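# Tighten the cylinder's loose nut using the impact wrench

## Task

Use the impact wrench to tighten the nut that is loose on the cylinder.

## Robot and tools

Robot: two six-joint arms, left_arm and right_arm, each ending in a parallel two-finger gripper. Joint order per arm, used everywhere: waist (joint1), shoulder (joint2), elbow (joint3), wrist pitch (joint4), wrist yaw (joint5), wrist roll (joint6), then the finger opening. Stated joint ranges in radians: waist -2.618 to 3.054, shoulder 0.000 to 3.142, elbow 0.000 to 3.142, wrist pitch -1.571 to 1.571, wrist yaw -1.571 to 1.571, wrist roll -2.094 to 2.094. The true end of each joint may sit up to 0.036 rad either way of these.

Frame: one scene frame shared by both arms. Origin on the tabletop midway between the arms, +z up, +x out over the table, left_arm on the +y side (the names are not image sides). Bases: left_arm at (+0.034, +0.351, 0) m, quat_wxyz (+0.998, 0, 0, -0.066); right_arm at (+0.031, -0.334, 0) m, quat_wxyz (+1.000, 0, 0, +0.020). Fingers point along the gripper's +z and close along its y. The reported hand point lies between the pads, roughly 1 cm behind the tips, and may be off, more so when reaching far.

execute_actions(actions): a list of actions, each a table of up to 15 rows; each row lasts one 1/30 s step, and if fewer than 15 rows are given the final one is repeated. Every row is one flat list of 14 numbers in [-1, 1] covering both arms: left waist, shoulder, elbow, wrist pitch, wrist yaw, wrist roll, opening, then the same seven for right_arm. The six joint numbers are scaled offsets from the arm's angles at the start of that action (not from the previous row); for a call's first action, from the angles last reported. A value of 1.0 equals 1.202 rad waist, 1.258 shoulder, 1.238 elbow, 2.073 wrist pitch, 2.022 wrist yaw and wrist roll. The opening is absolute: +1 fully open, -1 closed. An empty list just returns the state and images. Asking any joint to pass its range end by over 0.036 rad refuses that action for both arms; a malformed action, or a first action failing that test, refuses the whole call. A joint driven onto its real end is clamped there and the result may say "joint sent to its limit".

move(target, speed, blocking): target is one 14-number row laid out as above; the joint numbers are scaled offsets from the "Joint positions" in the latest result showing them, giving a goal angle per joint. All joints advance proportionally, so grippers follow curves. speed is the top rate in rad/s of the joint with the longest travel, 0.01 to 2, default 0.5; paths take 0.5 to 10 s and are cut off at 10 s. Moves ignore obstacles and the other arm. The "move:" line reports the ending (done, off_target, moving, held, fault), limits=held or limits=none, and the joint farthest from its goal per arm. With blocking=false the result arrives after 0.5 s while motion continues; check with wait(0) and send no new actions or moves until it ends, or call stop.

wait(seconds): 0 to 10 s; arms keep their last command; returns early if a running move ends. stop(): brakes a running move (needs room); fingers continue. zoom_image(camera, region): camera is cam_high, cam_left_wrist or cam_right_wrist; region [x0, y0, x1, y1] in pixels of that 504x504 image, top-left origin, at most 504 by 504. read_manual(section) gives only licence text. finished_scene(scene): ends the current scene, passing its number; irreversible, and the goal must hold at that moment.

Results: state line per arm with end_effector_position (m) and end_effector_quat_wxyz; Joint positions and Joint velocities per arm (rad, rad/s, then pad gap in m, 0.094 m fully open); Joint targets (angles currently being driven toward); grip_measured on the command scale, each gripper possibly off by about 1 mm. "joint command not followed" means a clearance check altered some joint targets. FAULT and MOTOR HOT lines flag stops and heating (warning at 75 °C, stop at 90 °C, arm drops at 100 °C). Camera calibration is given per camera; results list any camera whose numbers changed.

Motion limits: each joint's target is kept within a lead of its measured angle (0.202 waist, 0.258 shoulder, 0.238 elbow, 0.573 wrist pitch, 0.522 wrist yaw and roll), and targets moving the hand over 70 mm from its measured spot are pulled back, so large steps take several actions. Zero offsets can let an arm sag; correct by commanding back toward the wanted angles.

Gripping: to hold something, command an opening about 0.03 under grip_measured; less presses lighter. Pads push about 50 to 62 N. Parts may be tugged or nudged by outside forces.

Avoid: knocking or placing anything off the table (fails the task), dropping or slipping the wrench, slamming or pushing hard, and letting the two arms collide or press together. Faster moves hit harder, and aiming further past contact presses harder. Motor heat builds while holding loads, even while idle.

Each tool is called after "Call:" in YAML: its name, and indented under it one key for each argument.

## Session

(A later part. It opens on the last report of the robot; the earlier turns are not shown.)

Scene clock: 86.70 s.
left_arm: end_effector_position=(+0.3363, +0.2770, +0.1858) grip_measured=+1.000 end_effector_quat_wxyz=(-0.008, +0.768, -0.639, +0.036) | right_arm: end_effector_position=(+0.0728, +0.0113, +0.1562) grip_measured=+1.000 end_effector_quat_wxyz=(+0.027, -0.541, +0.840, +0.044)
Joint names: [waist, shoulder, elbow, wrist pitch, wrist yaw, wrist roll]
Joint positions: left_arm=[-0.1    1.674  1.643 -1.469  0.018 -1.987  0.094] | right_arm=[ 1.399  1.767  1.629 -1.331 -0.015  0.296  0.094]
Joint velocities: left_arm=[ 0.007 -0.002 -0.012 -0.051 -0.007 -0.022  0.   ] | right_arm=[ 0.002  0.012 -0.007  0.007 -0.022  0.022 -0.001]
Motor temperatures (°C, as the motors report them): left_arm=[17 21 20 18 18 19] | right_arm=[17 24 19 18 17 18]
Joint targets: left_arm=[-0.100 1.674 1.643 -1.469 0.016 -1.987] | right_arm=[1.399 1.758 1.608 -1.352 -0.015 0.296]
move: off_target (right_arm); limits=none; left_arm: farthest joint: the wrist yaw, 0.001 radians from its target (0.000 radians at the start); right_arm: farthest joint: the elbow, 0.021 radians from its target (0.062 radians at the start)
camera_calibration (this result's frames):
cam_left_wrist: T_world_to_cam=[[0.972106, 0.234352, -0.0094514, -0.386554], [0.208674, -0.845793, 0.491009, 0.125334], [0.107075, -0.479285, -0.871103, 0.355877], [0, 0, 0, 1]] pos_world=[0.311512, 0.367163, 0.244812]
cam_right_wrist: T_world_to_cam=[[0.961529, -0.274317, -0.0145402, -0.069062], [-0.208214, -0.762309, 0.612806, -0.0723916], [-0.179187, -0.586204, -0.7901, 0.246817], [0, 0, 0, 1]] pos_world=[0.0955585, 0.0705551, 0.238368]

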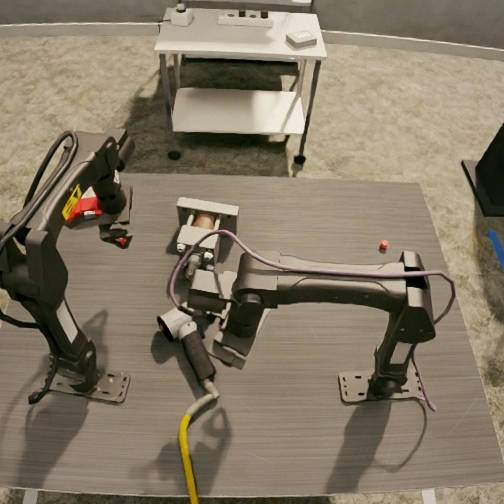

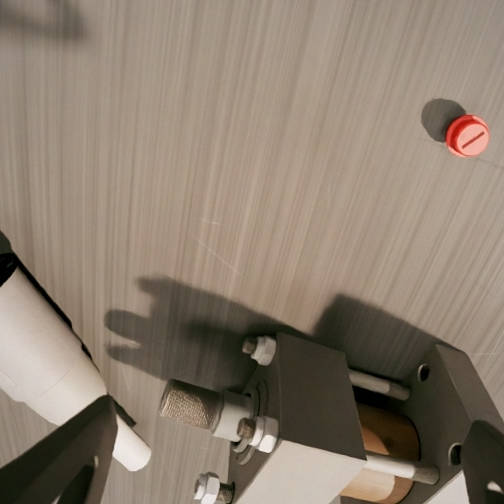

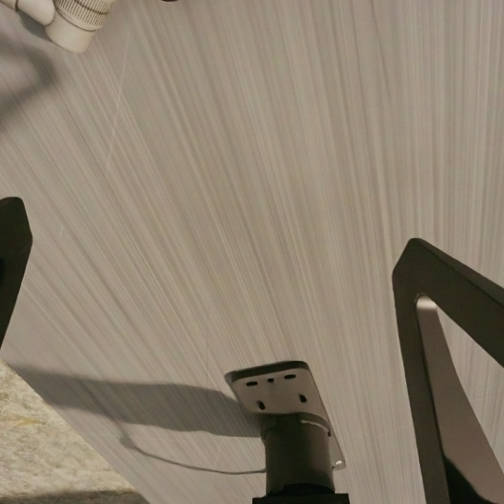

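Call:
move:
  target: [0,0,0,0,0,0,1, -0.5,-0.3,-0.3,0,0,0,1]
  speed: 0.8

Call:
zoom_image:
  camera: "cam_high"
  region: [130, 230, 290, 410]

Scene clock: 93.67 s.
left_arm: end_effector_position=(+0.3363, +0.2767, +0.1858) grip_measured=+1.000 end_effector_quat_wxyz=(-0.007, +0.768, -0.639, +0.036) | right_arm: end_effector_position=(+0.1985, -0.1397, +0.1604) grip_measured=+1.000 end_effector_quat_wxyz=(+0.046, -0.271, +0.961, +0.038)
Joint names: [waist, shoulder, elbow, wrist pitch, wrist yaw, wrist roll]
Joint positions: left_arm=[-0.1    1.674  1.643 -1.469  0.019 -1.987  0.094] | right_arm=[ 0.804  1.406  1.278 -1.325 -0.014  0.296  0.094]
Joint velocities: left_arm=[-0.007 -0.002  0.007 -0.051  0.007  0.081  0.   ] | right_arm=[ 0.002 -0.002 -0.017 -0.051 -0.007  0.007 -0.   ]
Motor temperatures (°C, as the motors report them): left_arm=[17 21 19 18 18 19] | right_arm=[17 23 18 18 17 18]
Joint targets: left_arm=[-0.100 1.674 1.643 -1.469 0.018 -1.987] | right_arm=[0.797 1.390 1.258 -1.331 -0.015 0.296]
move: done; limits=none; left_arm: farthest joint: the wrist yaw, 0.001 radians from its target (0.000 radians at the start); right_arm: farthest joint: the elbow, 0.020 radians from its target (0.372 radians at the start)
camera_calibration (this result's frames):
cam_left_wrist: T_world_to_cam=[[0.972128, 0.234232, -0.0101393, -0.386278], [0.208755, -0.845087, 0.492188, 0.124679], [0.106718, -0.480586, -0.87043, 0.356116], [0, 0, 0, 1]] pos_world=[0.31148, 0.366988, 0.244692]
cam_right_wrist: T_world_to_cam=[[0.64285, -0.765823, -0.0160728, -0.236407], [-0.606256, -0.521506, 0.600404, -0.0492227], [-0.468185, -0.376225, -0.799535, 0.272398], [0, 0, 0, 1]] pos_world=[0.249666, -0.104233, 0.243546]

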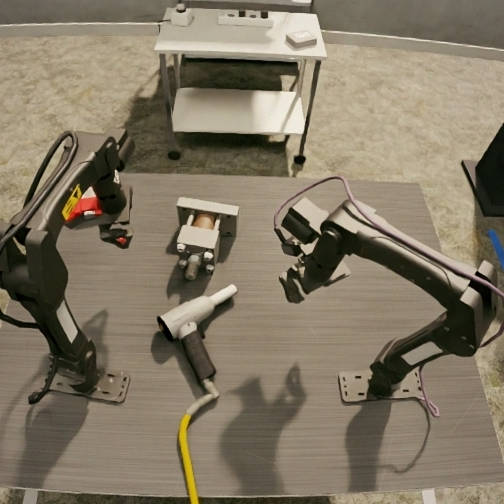

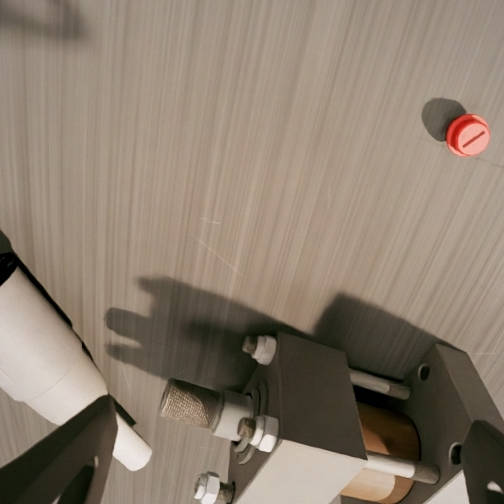

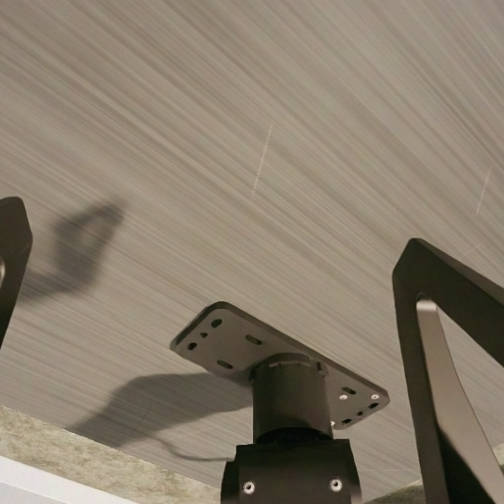

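Region (130, 230, 290, 410) of cam_high's 504x504 image, scaled by 2.800, with more detail than that image has.

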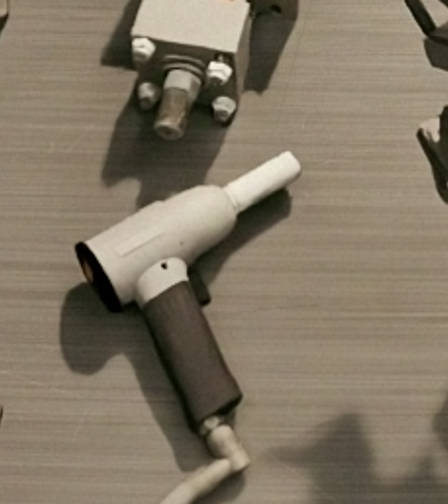

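Call:
move:
  target: [-0.612,-0.04,-0.23,0.09,-0.01,1,1, 0,0,0,0,0,0,1]
  speed: 1.2

Scene clock: 101.23 s.
left_arm: end_effector_position=(+0.2000, +0.1123, +0.1237) grip_measured=+1.000 end_effector_quat_wxyz=(-0.004, +0.475, +0.880, -0.001) | right_arm: end_effector_position=(+0.1985, -0.1397, +0.1604) grip_measured=+1.000 end_effector_quat_wxyz=(+0.046, -0.271, +0.961, +0.038)
Joint names: [waist, shoulder, elbow, wrist pitch, wrist yaw, wrist roll]
Joint positions: left_arm=[-0.829  1.648  1.369 -1.298  0.005  0.027  0.094] | right_arm=[ 0.804  1.406  1.278 -1.325 -0.014  0.296  0.094]
Joint velocities: left_arm=[-0.012 -0.017 -0.007 -0.022  0.022  0.007  0.   ] | right_arm=[-0.002  0.002  0.012  0.007 -0.051  0.022  0.   ]
Motor temperatures (°C, as the motors report them): left_arm=[17 21 19 18 18 19] | right_arm=[17 22 18 18 17 18]
Joint targets: left_arm=[-0.835 1.624 1.358 -1.282 -0.001 0.035] | right_arm=[0.804 1.406 1.278 -1.325 -0.014 0.296]
move: off_target (left_arm); limits=none; left_arm: farthest joint: the shoulder, 0.024 radians from its target (0.050 radians at the start); right_arm: farthest joint: the waist, 0.000 radians from its target (0.000 radians at the start)
camera_calibration (this result's frames):
cam_left_wrist: T_world_to_cam=[[-0.802466, -0.593732, -0.0594252, 0.238089], [-0.551553, 0.700065, 0.453539, 0.028051], [-0.227679, 0.396726, -0.889253, 0.208298], [0, 0, 0, 1]] pos_world=[0.253955, 0.0390862, 0.186656]
cam_right_wrist: T_world_to_cam=[[0.64285, -0.765823, -0.0160728, -0.236407], [-0.606256, -0.521506, 0.600404, -0.0492227], [-0.468185, -0.376225, -0.799535, 0.272398], [0, 0, 0, 1]] pos_world=[0.249666, -0.104233, 0.243546]

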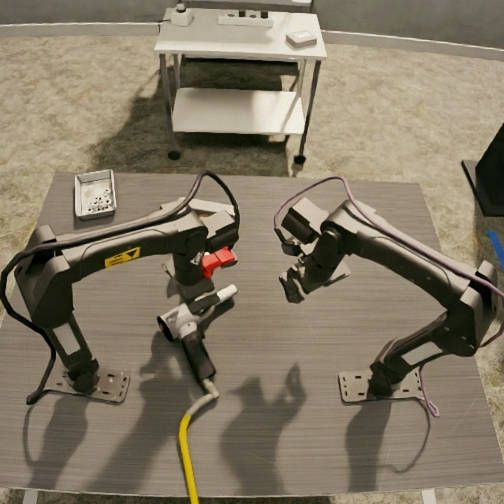

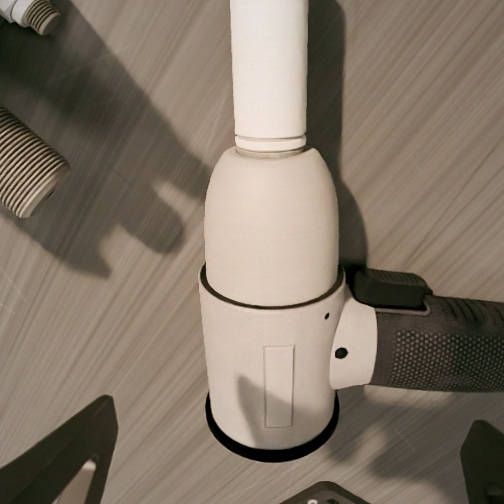

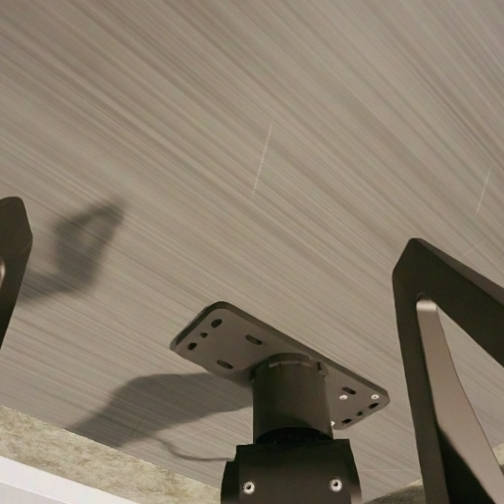

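Call:
move:
  target: [0,0.069,-0.03,0.065,0,-0.03,0.65, 0,0,0,0,0,0,1]
  speed: 0.3

Call:
move:
  target: [0,0.05,-0.145,0.118,0,0,0.65, 0,0,0,0,0,0,1]
  speed: 0.25

Scene clock: 107.00 s.
left_arm: end_effector_position=(+0.2118, +0.0954, +0.0907) grip_measured=+0.652 end_effector_quat_wxyz=(-0.004, +0.451, +0.892, -0.001) | right_arm: end_effector_position=(+0.1985, -0.1397, +0.1604) grip_measured=+1.000 end_effector_quat_wxyz=(+0.046, -0.271, +0.961, +0.038)
Joint names: [waist, shoulder, elbow, wrist pitch, wrist yaw, wrist roll]
Joint positions: left_arm=[-0.829  1.739  1.341 -1.18   0.005 -0.026  0.078] | right_arm=[ 0.804  1.406  1.278 -1.325 -0.014  0.296  0.094]
Joint velocities: left_arm=[-0.017 -0.012 -0.002 -0.007  0.007 -0.022 -0.001] | right_arm=[ 0.007 -0.012 -0.007 -0.022 -0.051 -0.066 -0.   ]
Motor temperatures (°C, as the motors report them): left_arm=[17 22 19 18 18 19] | right_arm=[17 21 18 18 17 18]
Joint targets: left_arm=[-0.829 1.734 1.332 -1.164 0.005 -0.034] | right_arm=[0.804 1.406 1.278 -1.325 -0.014 0.296]
move: done; limits=none; left_arm: farthest joint: the wrist pitch, 0.017 radians from its target (0.135 radians at the start); right_arm: farthest joint: the waist, 0.000 radians from its target (0.000 radians at the start)
camera_calibration (this result's frames):
cam_left_wrist: T_world_to_cam=[[-0.77013, -0.635037, -0.0602328, 0.232775], [-0.587509, 0.669359, 0.454744, 0.0718151], [-0.248462, 0.3856, -0.888583, 0.193764], [0, 0, 0, 1]] pos_world=[0.269602, 0.0250356, 0.153538]
cam_right_wrist: T_world_to_cam=[[0.64285, -0.765823, -0.0160728, -0.236407], [-0.606256, -0.521506, 0.600404, -0.0492227], [-0.468185, -0.376225, -0.799535, 0.272398], [0, 0, 0, 1]] pos_world=[0.249666, -0.104233, 0.243546]

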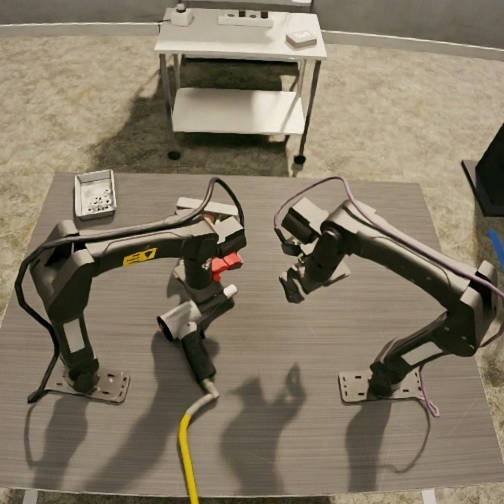

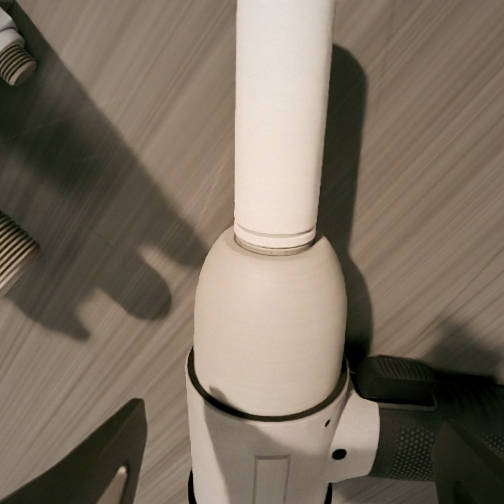

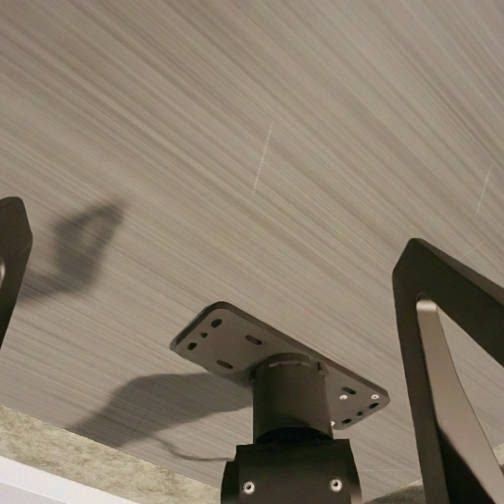

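Scene clock: 108.63 s.
left_arm: end_effector_position=(+0.2114, +0.0961, +0.0305) grip_measured=+0.652 end_effector_quat_wxyz=(-0.007, +0.451, +0.892, +0.001) | right_arm: end_effector_position=(+0.1985, -0.1397, +0.1604) grip_measured=+1.000 end_effector_quat_wxyz=(+0.046, -0.271, +0.961, +0.038)
Joint names: [waist, shoulder, elbow, wrist pitch, wrist yaw, wrist roll]
Joint positions: left_arm=[-0.829  1.804  1.171 -0.951  0.005 -0.026  0.078] | right_arm=[ 0.804  1.406  1.278 -1.325 -0.014  0.296  0.094]
Joint velocities: left_arm=[-0.002 -0.007 -0.007  0.081 -0.007 -0.007 -0.   ] | right_arm=[-0.002  0.007  0.002 -0.037  0.022  0.007 -0.001]
Motor temperatures (°C, as the motors report them): left_arm=[17 22 19 18 18 19] | right_arm=[17 21 18 18 17 17]
Joint targets: left_arm=[-0.829 1.802 1.161 -0.935 0.005 -0.026] | right_arm=[0.804 1.406 1.278 -1.325 -0.014 0.296]
move: done; limits=none; left_arm: farthest joint: the wrist pitch, 0.016 radians from its target (0.244 radians at the start); right_arm: farthest joint: the waist, 0.000 radians from its target (0.000 radians at the start)
camera_calibration (this result's frames):
cam_left_wrist: T_world_to_cam=[[-0.770341, -0.634734, -0.0607247, 0.229244], [-0.585912, 0.667068, 0.460138, 0.0982071], [-0.251558, 0.390043, -0.885768, 0.140036], [0, 0, 0, 1]] pos_world=[0.269364, 0.0253778, 0.0927716]
cam_right_wrist: T_world_to_cam=[[0.64285, -0.765823, -0.0160728, -0.236407], [-0.606256, -0.521506, 0.600404, -0.0492227], [-0.468185, -0.376225, -0.799535, 0.272398], [0, 0, 0, 1]] pos_world=[0.249666, -0.104233, 0.243546]

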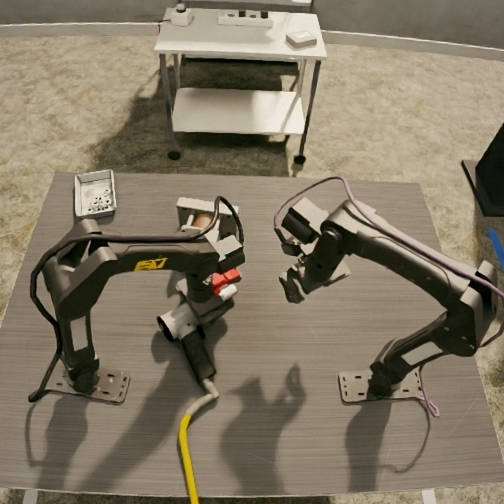

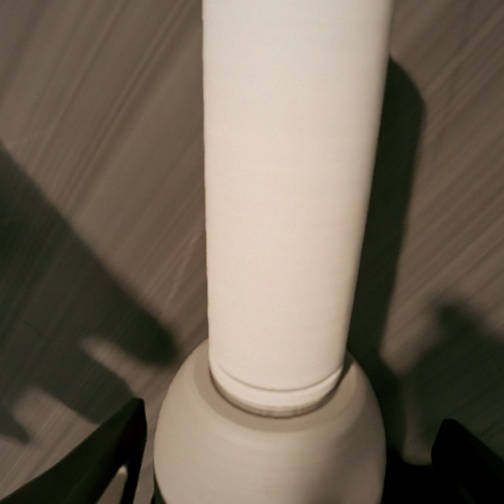

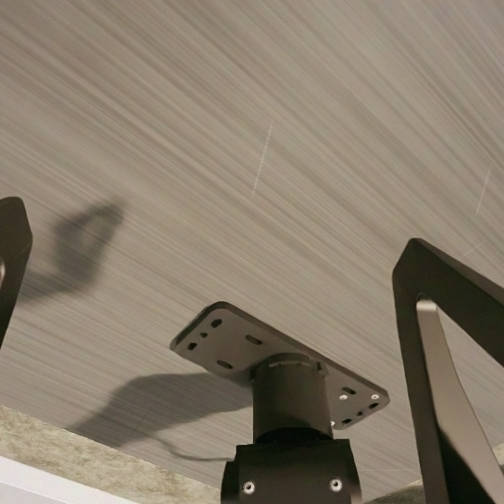

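Go a bit deeper, close, then lift.

Call:
move:
  target: [-0.02,0.02,0,0.015,0,0.01,0.5, 0,0,0,0,0,0,1]
  speed: 0.1

Call:
move:
  target: [0,0,0,0,0,0,-0.1, 0,0,0,0,0,0,1]

Call:
move:
  target: [0,-0.12,0.17,-0.13,0,0,-0.1, 0,0,0,0,0,0,1]
  speed: 0.15

Scene clock: 112.83 s.
left_arm: end_effector_position=(+0.2092, +0.0948, +0.0238) grip_measured=+0.502 end_effector_quat_wxyz=(-0.012, +0.461, +0.887, +0.007) | right_arm: end_effector_position=(+0.1985, -0.1397, +0.1604) grip_measured=+1.000 end_effector_quat_wxyz=(+0.046, -0.271, +0.961, +0.038)
Joint names: [waist, shoulder, elbow, wrist pitch, wrist yaw, wrist roll]
Joint positions: left_arm=[-0.841  1.827  1.171 -0.944 -0.001 -0.015  0.071] | right_arm=[ 0.804  1.406  1.278 -1.325 -0.014  0.296  0.094]
Joint velocities: left_arm=[-0.022 -0.012  0.002 -0.037  0.022  0.022  0.001] | right_arm=[-0.002  0.007  0.007 -0.037  0.022  0.037  0.001]
Motor temperatures (°C, as the motors report them): left_arm=[17 22 19 18 18 19] | right_arm=[17 20 19 18 17 17]
Joint targets: left_arm=[-0.853 1.829 1.171 -0.920 0.005 -0.006] | right_arm=[0.804 1.406 1.278 -1.325 -0.014 0.296]
move: off_target (left_arm); limits=none; left_arm: farthest joint: the wrist pitch, 0.024 radians from its target (0.031 radians at the start); right_arm: farthest joint: the waist, 0.000 radians from its target (0.000 radians at the start)
camera_calibration (this result's frames):
cam_left_wrist: T_world_to_cam=[[-0.784756, -0.616138, -0.0673199, 0.227745], [-0.568834, 0.672824, 0.473008, 0.0964252], [-0.246144, 0.409489, -0.878483, 0.130905], [0, 0, 0, 1]] pos_world=[0.265796, 0.0218411, 0.08472]
cam_right_wrist: T_world_to_cam=[[0.64285, -0.765823, -0.0160728, -0.236407], [-0.606256, -0.521506, 0.600404, -0.0492227], [-0.468185, -0.376225, -0.799535, 0.272398], [0, 0, 0, 1]] pos_world=[0.249666, -0.104233, 0.243546]

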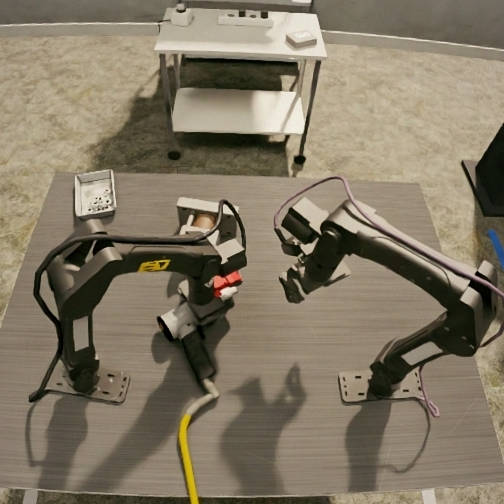

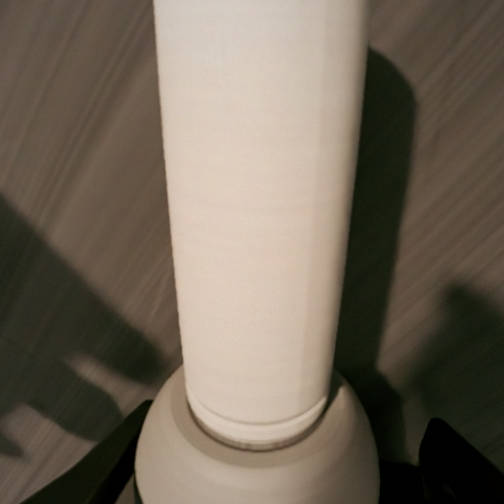

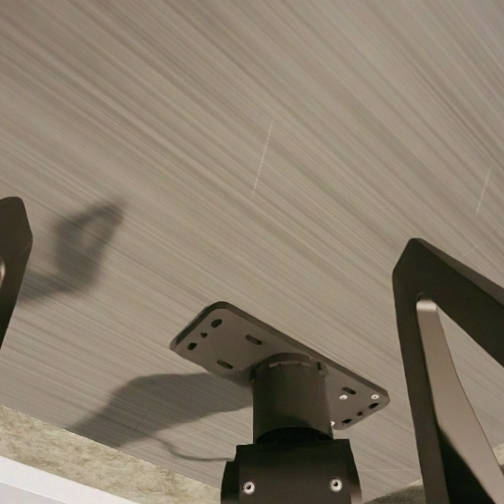

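Scene clock: 113.33 s.
left_arm: end_effector_position=(+0.2136, +0.0975, +0.0230) grip_measured=+0.121 end_effector_quat_wxyz=(-0.008, +0.460, +0.888, +0.017) | right_arm: end_effector_position=(+0.1985, -0.1397, +0.1604) grip_measured=+1.000 end_effector_quat_wxyz=(+0.046, -0.271, +0.961, +0.038)
Joint names: [waist, shoulder, elbow, wrist pitch, wrist yaw, wrist roll]
Joint positions: left_arm=[-0.837  1.83   1.171 -0.941 -0.022 -0.013  0.053] | right_arm=[ 0.804  1.406  1.278 -1.325 -0.014  0.296  0.094]
Joint velocities: left_arm=[ 0.007 -0.007  0.002  0.007  0.022 -0.007  0.   ] | right_arm=[ 0.012 -0.012 -0.007 -0.066 -0.095 -0.037 -0.   ]
Motor temperatures (°C, as the motors report them): left_arm=[17 22 19 18 18 19] | right_arm=[17 20 19 18 17 17]
Joint targets: left_arm=[-0.841 1.827 1.171 -0.943 -0.001 -0.015] | right_arm=[0.804 1.406 1.278 -1.325 -0.014 0.296]
move: off_target (left_arm); limits=none; left_arm: farthest joint: the wrist yaw, 0.021 radians from its target (0.000 radians at the start); right_arm: farthest joint: the waist, 0.000 radians from its target (0.000 radians at the start)
camera_calibration (this result's frames):
cam_left_wrist: T_world_to_cam=[[-0.782154, -0.616759, -0.0885682, 0.23275], [-0.578311, 0.665666, 0.471641, 0.10028], [-0.231932, 0.420116, -0.877331, 0.126038], [0, 0, 0, 1]] pos_world=[0.269271, 0.0238473, 0.0838951]
cam_right_wrist: T_world_to_cam=[[0.64285, -0.765823, -0.0160728, -0.236407], [-0.606256, -0.521506, 0.600404, -0.0492227], [-0.468185, -0.376225, -0.799535, 0.272398], [0, 0, 0, 1]] pos_world=[0.249666, -0.104233, 0.243546]

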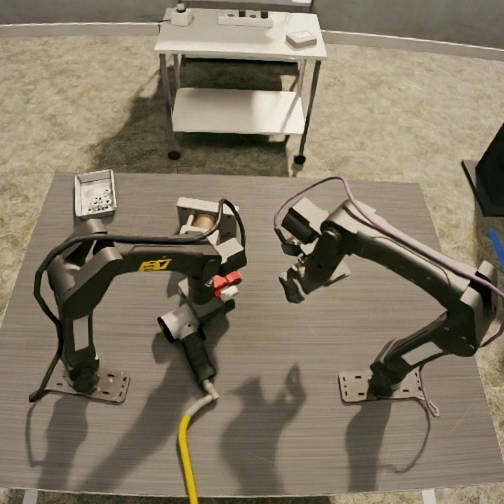

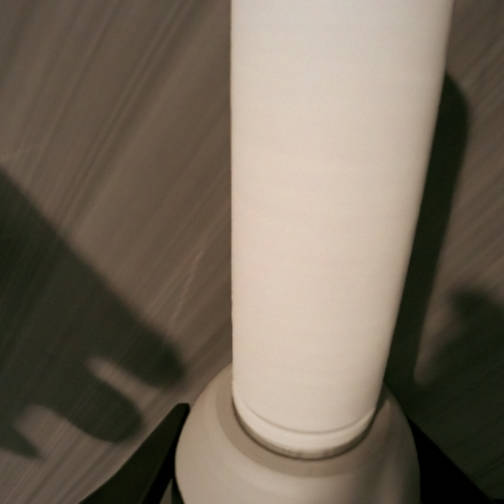

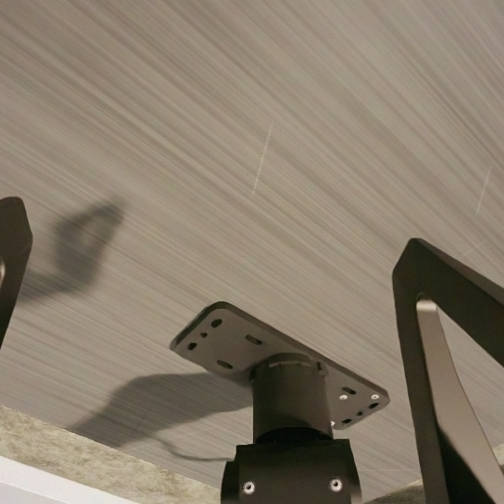

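Scene clock: 115.63 s.
left_arm: end_effector_position=(+0.2152, +0.1016, +0.0832) grip_measured=+0.121 end_effector_quat_wxyz=(+0.003, +0.460, +0.888, +0.023) | right_arm: end_effector_position=(+0.1985, -0.1397, +0.1604) grip_measured=+1.000 end_effector_quat_wxyz=(+0.046, -0.271, +0.961, +0.038)
Joint names: [waist, shoulder, elbow, wrist pitch, wrist yaw, wrist roll]
Joint positions: left_arm=[-0.837  1.741  1.311 -1.158 -0.043 -0.014  0.053] | right_arm=[ 0.804  1.406  1.278 -1.325 -0.014  0.296  0.094]
Joint velocities: left_arm=[-0.002 -0.002 -0.002 -0.007 -0.022 -0.007  0.001] | right_arm=[-0.002  0.007  0.027 -0.051  0.007 -0.037 -0.001]
Motor temperatures (°C, as the motors report them): left_arm=[17 23 19 18 18 19] | right_arm=[17 20 19 18 17 17]
Joint targets: left_arm=[-0.837 1.679 1.381 -1.211 -0.022 -0.013] | right_arm=[0.804 1.406 1.278 -1.325 -0.014 0.296]
move: off_target (left_arm); limits=none; left_arm: farthest joint: the elbow, 0.070 radians from its target (0.210 radians at the start); right_arm: farthest joint: the waist, 0.000 radians from its target (0.000 radians at the start)
camera_calibration (this result's frames):
cam_left_wrist: T_world_to_cam=[[-0.779815, -0.616595, -0.108159, 0.243005], [-0.589563, 0.665277, 0.458064, 0.0736506], [-0.210484, 0.420972, -0.882315, 0.173205], [0, 0, 0, 1]] pos_world=[0.269378, 0.027923, 0.145368]
cam_right_wrist: T_world_to_cam=[[0.64285, -0.765823, -0.0160728, -0.236407], [-0.606256, -0.521506, 0.600404, -0.0492227], [-0.468185, -0.376225, -0.799535, 0.272398], [0, 0, 0, 1]] pos_world=[0.249666, -0.104233, 0.243546]

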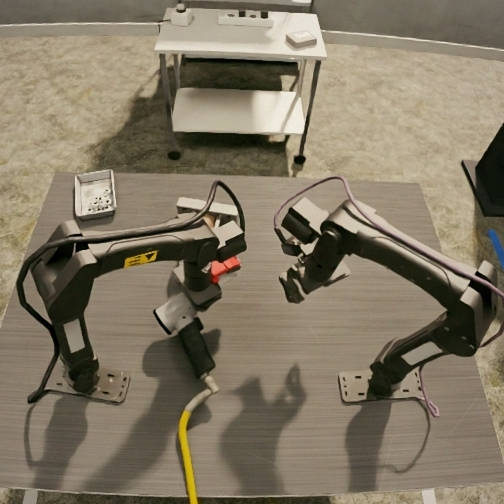

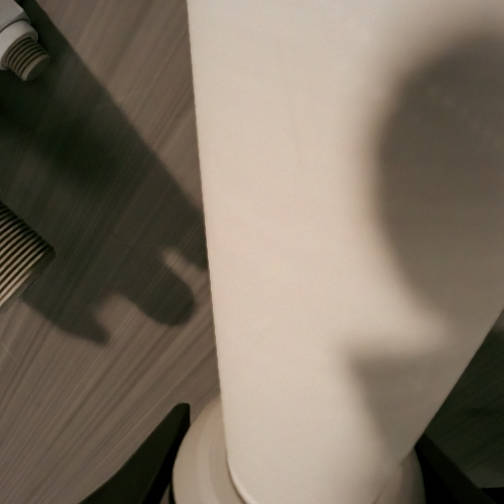

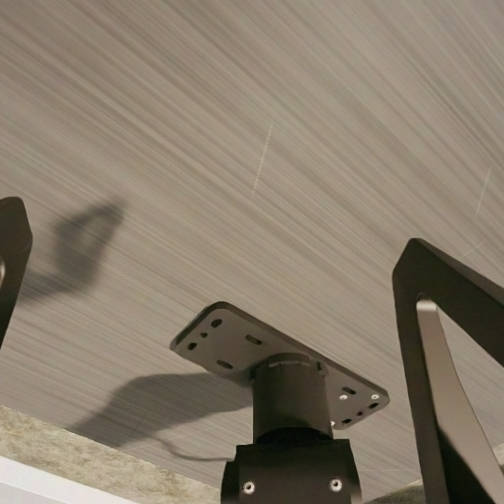

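Call:
move:
  target: [-0.12,-0.13,-0.03,-0.014,0.03,-0.1,-0.1, -0.04,-0.2,-0.6,0.6,0,0.63,1]
  speed: 0.7

Scene clock: 132.47 s.
left_arm: end_effector_position=(+0.1699, +0.0923, +0.0951) grip_measured=+0.120 end_effector_quat_wxyz=(+0.017, +0.440, +0.898, +0.005) | right_arm: end_effector_position=(+0.2646, -0.0846, +0.1060) grip_measured=+1.000 end_effector_quat_wxyz=(+0.151, +0.334, +0.844, +0.391)
Joint names: [waist, shoulder, elbow, wrist pitch, wrist yaw, wrist roll]
Joint positions: left_arm=[-0.974  1.639  1.245 -1.157 -0.029 -0.197  0.053] | right_arm=[ 0.766  1.178  0.551 -0.079 -0.014  1.567  0.094]
Joint velocities: left_arm=[-0.012 -0.002 -0.002 -0.037 -0.007  0.037 -0.001] | right_arm=[-0.007  0.012  0.007  0.051  0.022 -0.022 -0.001]
Motor temperatures (°C, as the motors report them): left_arm=[17 26 21 18 18 19] | right_arm=[17 19 19 18 17 17]
Joint targets: left_arm=[-0.981 1.577 1.274 -1.187 0.018 -0.216] | right_arm=[0.756 1.155 0.535 -0.081 -0.014 1.570]
move: off_target (left_arm, right_arm); limits=none; left_arm: farthest joint: the shoulder, 0.062 radians from its target (0.163 radians at the start); right_arm: farthest joint: the shoulder, 0.024 radians from its target (0.252 radians at the start)
camera_calibration (this result's frames):
cam_left_wrist: T_world_to_cam=[[-0.750043, -0.655574, -0.0875086, 0.199813], [-0.623818, 0.657256, 0.422926, 0.05764], [-0.219744, 0.371802, -0.901929, 0.186112], [0, 0, 0, 1]] pos_world=[0.226722, 0.0239117, 0.160967]
cam_right_wrist: T_world_to_cam=[[-0.341222, -0.575496, -0.743217, 0.115952], [-0.924096, 0.0606286, 0.377319, 0.209276], [-0.172085, 0.815554, -0.552502, 0.276835], [0, 0, 0, 1]] pos_world=[0.280596, -0.171732, 0.160166]

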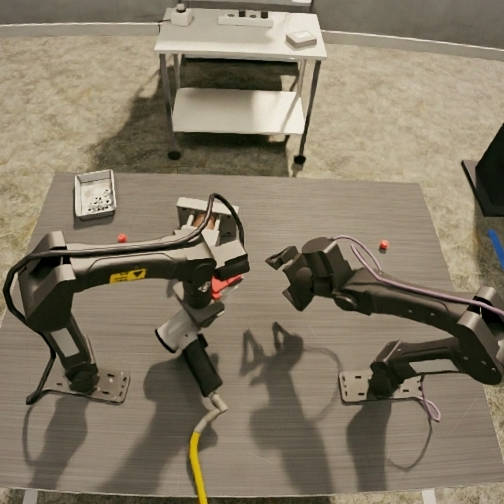

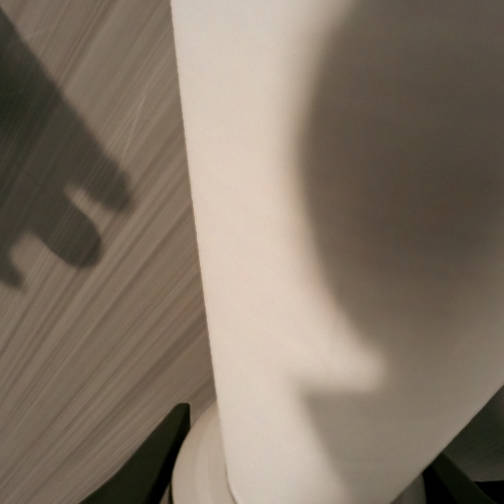

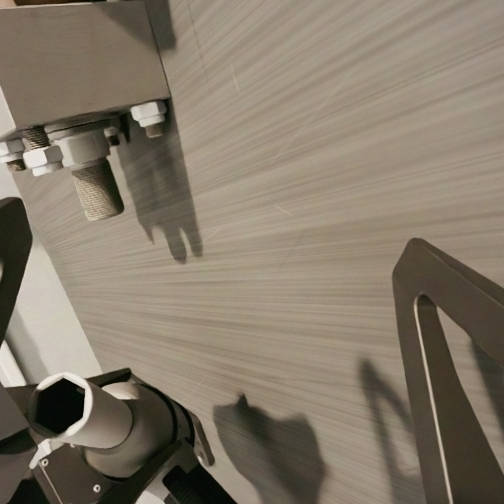

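Call:
move:
  target: [0,-0.05,0.023,-0.014,0.023,-0.35,-0.1, -0.04,0.44,-0.256,0.665,0,-0.05,1]
  speed: 0.6

Scene clock: 137.67 s.
left_arm: end_effector_position=(+0.1596, +0.1072, +0.0874) grip_measured=+0.120 end_effector_quat_wxyz=(-0.007, +0.134, +0.991, +0.023) | right_arm: end_effector_position=(+0.3083, -0.0603, +0.1033) grip_measured=+1.000 end_effector_quat_wxyz=(+0.276, +0.259, +0.716, +0.587)
Joint names: [waist, shoulder, elbow, wrist pitch, wrist yaw, wrist roll]
Joint positions: left_arm=[-0.974  1.639  1.214 -1.192 -0.014 -0.839  0.053] | right_arm=[ 0.728  1.714  0.253  1.301 -0.014  1.476  0.094]
Joint velocities: left_arm=[ 0.002 -0.012 -0.007  0.007  0.037  0.007  0.   ] | right_arm=[ 0.012 -0.012  0.002  0.022 -0.066  0.037 -0.001]
Motor temperatures (°C, as the motors report them): left_arm=[17 26 21 18 18 19] | right_arm=[17 19 19 20 17 17]
Joint targets: left_arm=[-0.974 1.576 1.274 -1.186 0.018 -0.904] | right_arm=[0.718 1.732 0.234 1.299 -0.014 1.466]
move: off_target (left_arm); limits=none; left_arm: farthest joint: the wrist roll, 0.066 radians from its target (0.708 radians at the start); right_arm: farthest joint: the shoulder, 0.018 radians from its target (0.553 radians at the start)
camera_calibration (this result's frames):
cam_left_wrist: T_world_to_cam=[[-0.211794, -0.971128, -0.109786, 0.15101], [-0.875965, 0.138814, 0.46197, 0.137046], [-0.433392, 0.194011, -0.880074, 0.222602], [0, 0, 0, 1]] pos_world=[0.248504, 0.0844386, 0.149174]
cam_right_wrist: T_world_to_cam=[[0.0479226, -0.288505, -0.956278, 0.0621998], [-0.998683, 0.00372327, -0.0511709, 0.31296], [0.0183235, 0.957471, -0.287946, 0.185586], [0, 0, 0, 1]] pos_world=[0.306167, -0.160914, 0.128934]

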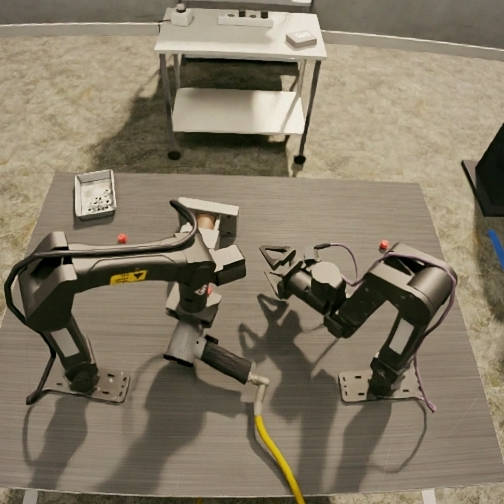

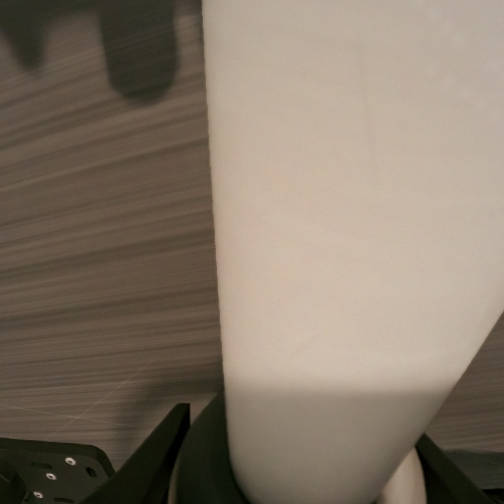

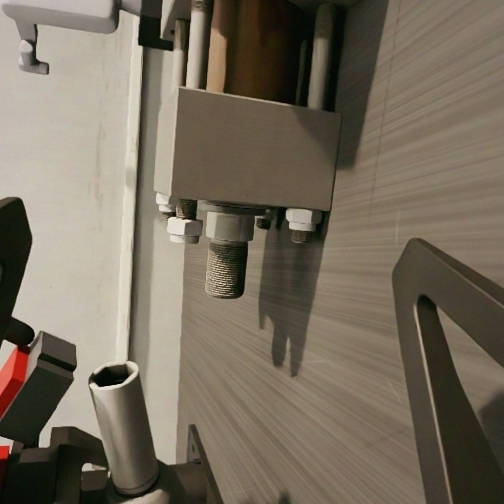

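Call:
move:
  target: [0.234,0.176,0.261,-0.093,0.1,0.103,-0.1, 0,0,0,0,0,0,1]
  speed: 0.25

Scene clock: 152.00 s.
left_arm: end_effector_position=(+0.2236, +0.1118, +0.0747) grip_measured=+0.120 end_effector_quat_wxyz=(-0.108, +0.114, +0.987, +0.028) | right_arm: end_effector_position=(+0.3083, -0.0602, +0.1040) grip_measured=+1.000 end_effector_quat_wxyz=(+0.276, +0.259, +0.715, +0.588)
Joint names: [waist, shoulder, elbow, wrist pitch, wrist yaw, wrist roll]
Joint positions: left_arm=[-0.711  1.906  1.464 -1.328  0.102 -0.603  0.053] | right_arm=[ 0.728  1.714  0.253  1.304 -0.014  1.476  0.094]
Joint velocities: left_arm=[-0.002 -0.017  0.002  0.037 -0.051  0.037 -0.001] | right_arm=[-0.012 -0.022 -0.007  0.037 -0.037 -0.037  0.001]
Motor temperatures (°C, as the motors report them): left_arm=[17 27 22 18 19 20] | right_arm=[17 19 18 22 17 17]
Joint targets: left_arm=[-0.693 1.860 1.537 -1.385 0.188 -0.630] | right_arm=[0.728 1.714 0.253 1.301 -0.014 1.476]
move: off_target (left_arm); limits=none; left_arm: farthest joint: the wrist yaw, 0.087 radians from its target (0.203 radians at the start); right_arm: farthest joint: the wrist pitch, 0.003 radians from its target (0.001 radians at the start)
camera_calibration (this result's frames):
cam_left_wrist: T_world_to_cam=[[-0.191751, -0.975746, -0.105598, 0.163431], [-0.772191, 0.0835823, 0.629869, 0.168742], [-0.605766, 0.20232, -0.76949, 0.267639], [0, 0, 0, 1]] pos_world=[0.323765, 0.0912144, 0.116918]
cam_right_wrist: T_world_to_cam=[[0.0497577, -0.286728, -0.956719, 0.062431], [-0.998583, 0.00382009, -0.0530798, 0.313243], [0.0188742, 0.958004, -0.286132, 0.185377], [0, 0, 0, 1]] pos_world=[0.306194, -0.160888, 0.129398]

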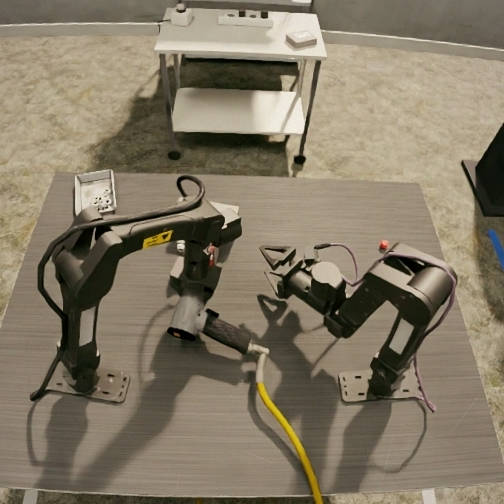

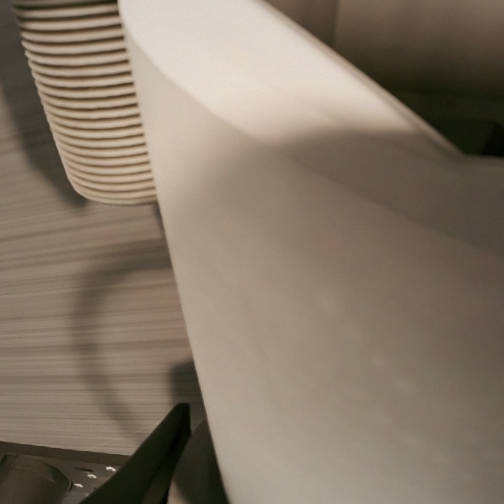

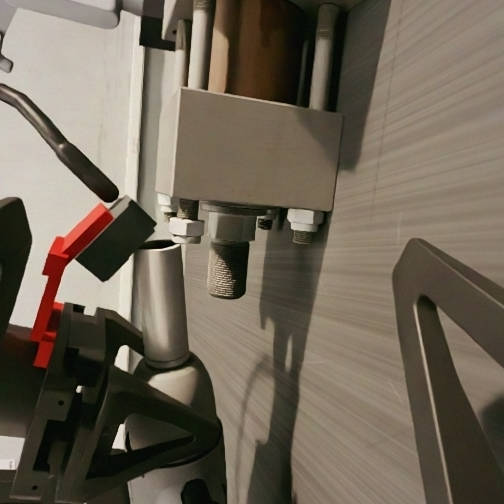

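Call:
move:
  target: [-0.112,-0.27,-0.19,0.1,-0.035,-0.1,-0.1, 0.3,-0.5,0.1,-0.55,0,-1,1]
  speed: 0.8

Scene clock: 168.37 s.
left_arm: end_effector_position=(+0.1935, +0.1191, +0.0859) grip_measured=+0.119 end_effector_quat_wxyz=(-0.001, +0.107, +0.994, +0.003) | right_arm: end_effector_position=(+0.1730, -0.0322, +0.1010) grip_measured=+1.000 end_effector_quat_wxyz=(-0.465, +0.647, -0.586, -0.145)
Joint names: [waist, shoulder, elbow, wrist pitch, wrist yaw, wrist roll]
Joint positions: left_arm=[-0.839  1.628  1.197 -1.145 -0.002 -0.757  0.053] | right_arm=[ 1.079  1.106  0.356  0.197 -0.014 -0.542  0.094]
Joint velocities: left_arm=[-0.012  0.002 -0.002  0.037 -0.051 -0.007 -0.002] | right_arm=[ 0.002  0.012  0.022 -0.007  0.037 -0.066 -0.001]
Motor temperatures (°C, as the motors report them): left_arm=[17 28 22 19 19 19] | right_arm=[17 19 18 23 17 17]
Joint targets: left_arm=[-0.845 1.567 1.229 -1.121 0.031 -0.805] | right_arm=[1.089 1.085 0.376 0.164 -0.014 -0.546]
move: off_target (left_arm, right_arm); limits=none; left_arm: farthest joint: the shoulder, 0.062 radians from its target (0.340 radians at the start); right_arm: farthest joint: the wrist pitch, 0.033 radians from its target (1.140 radians at the start)
camera_calibration (this result's frames):
cam_left_wrist: T_world_to_cam=[[-0.158103, -0.984955, -0.0697707, 0.157444], [-0.886534, 0.11048, 0.44928, 0.17234], [-0.434812, 0.132887, -0.890662, 0.242111], [0, 0, 0, 1]] pos_world=[0.28295, 0.103861, 0.149195]
cam_right_wrist: T_world_to_cam=[[0.83811, -0.0383709, 0.54415, -0.205603], [0.0352911, -0.991619, -0.12428, -0.0259408], [0.544358, 0.123364, -0.829732, 0.0973266], [0, 0, 0, 1]] pos_world=[0.120253, -0.0456192, 0.18941]

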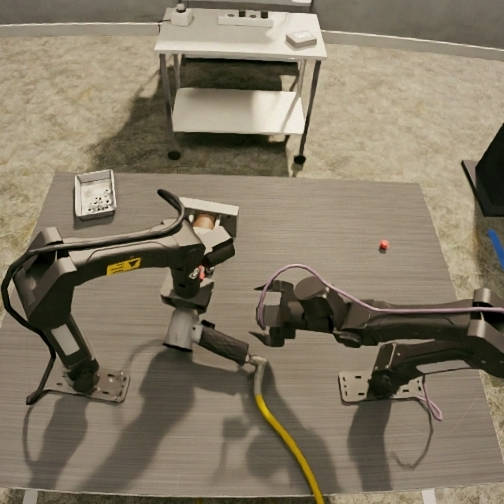

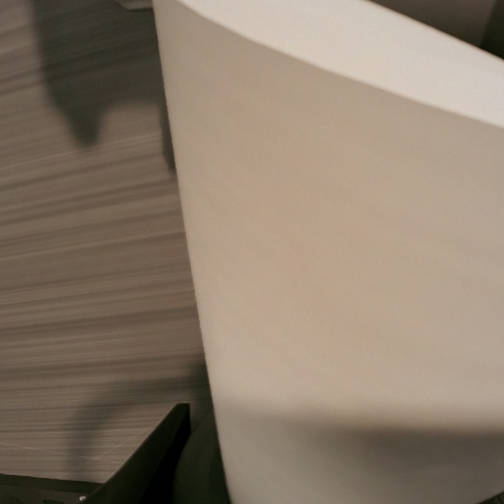

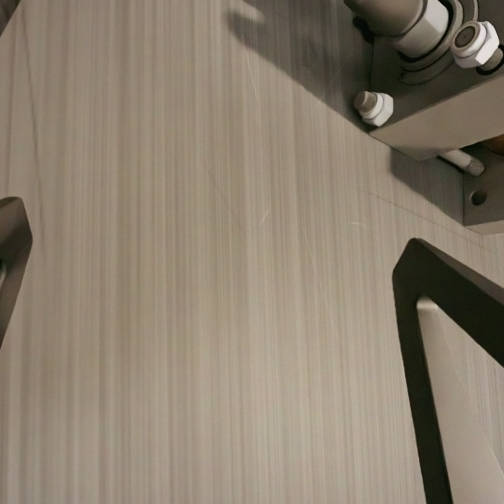

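Call:
move:
  target: [0,-0.049,0.026,0.01,0.016,-0.024,-0.1, 0.235,0.22,0.475,-0.31,0,0.37,1]
  speed: 0.6

Scene clock: 179.13 s.
left_arm: end_effector_position=(+0.1913, +0.1251, +0.0776) grip_measured=+0.119 end_effector_quat_wxyz=(-0.003, +0.106, +0.994, +0.012) | right_arm: end_effector_position=(+0.0938, +0.0371, +0.1391) grip_measured=+1.000 end_effector_quat_wxyz=(+0.240, -0.528, +0.774, +0.255)
Joint names: [waist, shoulder, elbow, wrist pitch, wrist yaw, wrist roll]
Joint positions: left_arm=[-0.839  1.628  1.163 -1.129 -0.011 -0.761  0.053] | right_arm=[ 1.353  1.366  0.925 -0.416 -0.014  0.201  0.094]
Joint velocities: left_arm=[ 0.002 -0.012 -0.002 -0.007 -0.051 -0.037 -0.   ] | right_arm=[-0.002 -0.002 -0.012  0.037 -0.007  0.037 -0.001]
Motor temperatures (°C, as the motors report them): left_arm=[17 28 22 19 19 20] | right_arm=[17 19 19 23 17 17]
Joint targets: left_arm=[-0.839 1.567 1.229 -1.124 0.030 -0.806] | right_arm=[1.361 1.383 0.944 -0.446 -0.014 0.206]
move: off_target (left_arm, right_arm); limits=none; left_arm: farthest joint: the elbow, 0.066 radians from its target (0.032 radians at the start); right_arm: farthest joint: the wrist pitch, 0.030 radians from its target (0.642 radians at the start)
camera_calibration (this result's frames):
cam_left_wrist: T_world_to_cam=[[-0.155086, -0.983926, -0.0885279, 0.163149], [-0.885472, 0.098711, 0.454088, 0.174291], [-0.438051, 0.148812, -0.886548, 0.23124], [0, 0, 0, 1]] pos_world=[0.280927, 0.108911, 0.140305]
cam_right_wrist: T_world_to_cam=[[0.975886, -0.215743, -0.0331877, -0.0833237], [-0.214162, -0.975737, 0.0455157, 0.0495657], [-0.0422021, -0.0373106, -0.998412, 0.247951], [0, 0, 0, 1]] pos_world=[0.102394, 0.0396378, 0.242536]

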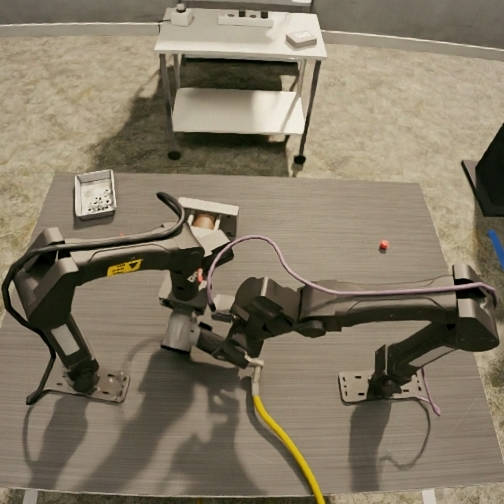

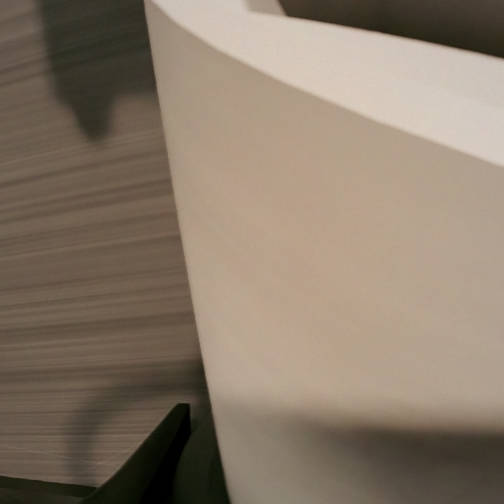

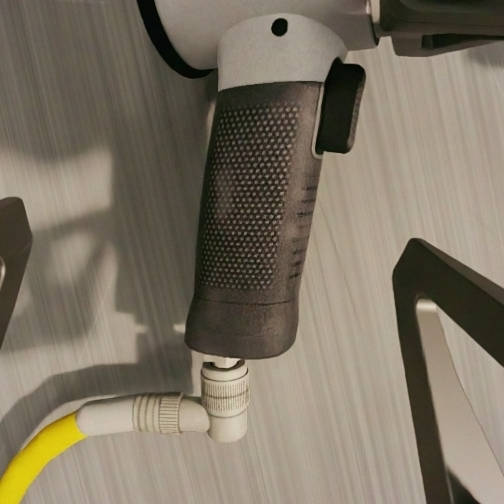

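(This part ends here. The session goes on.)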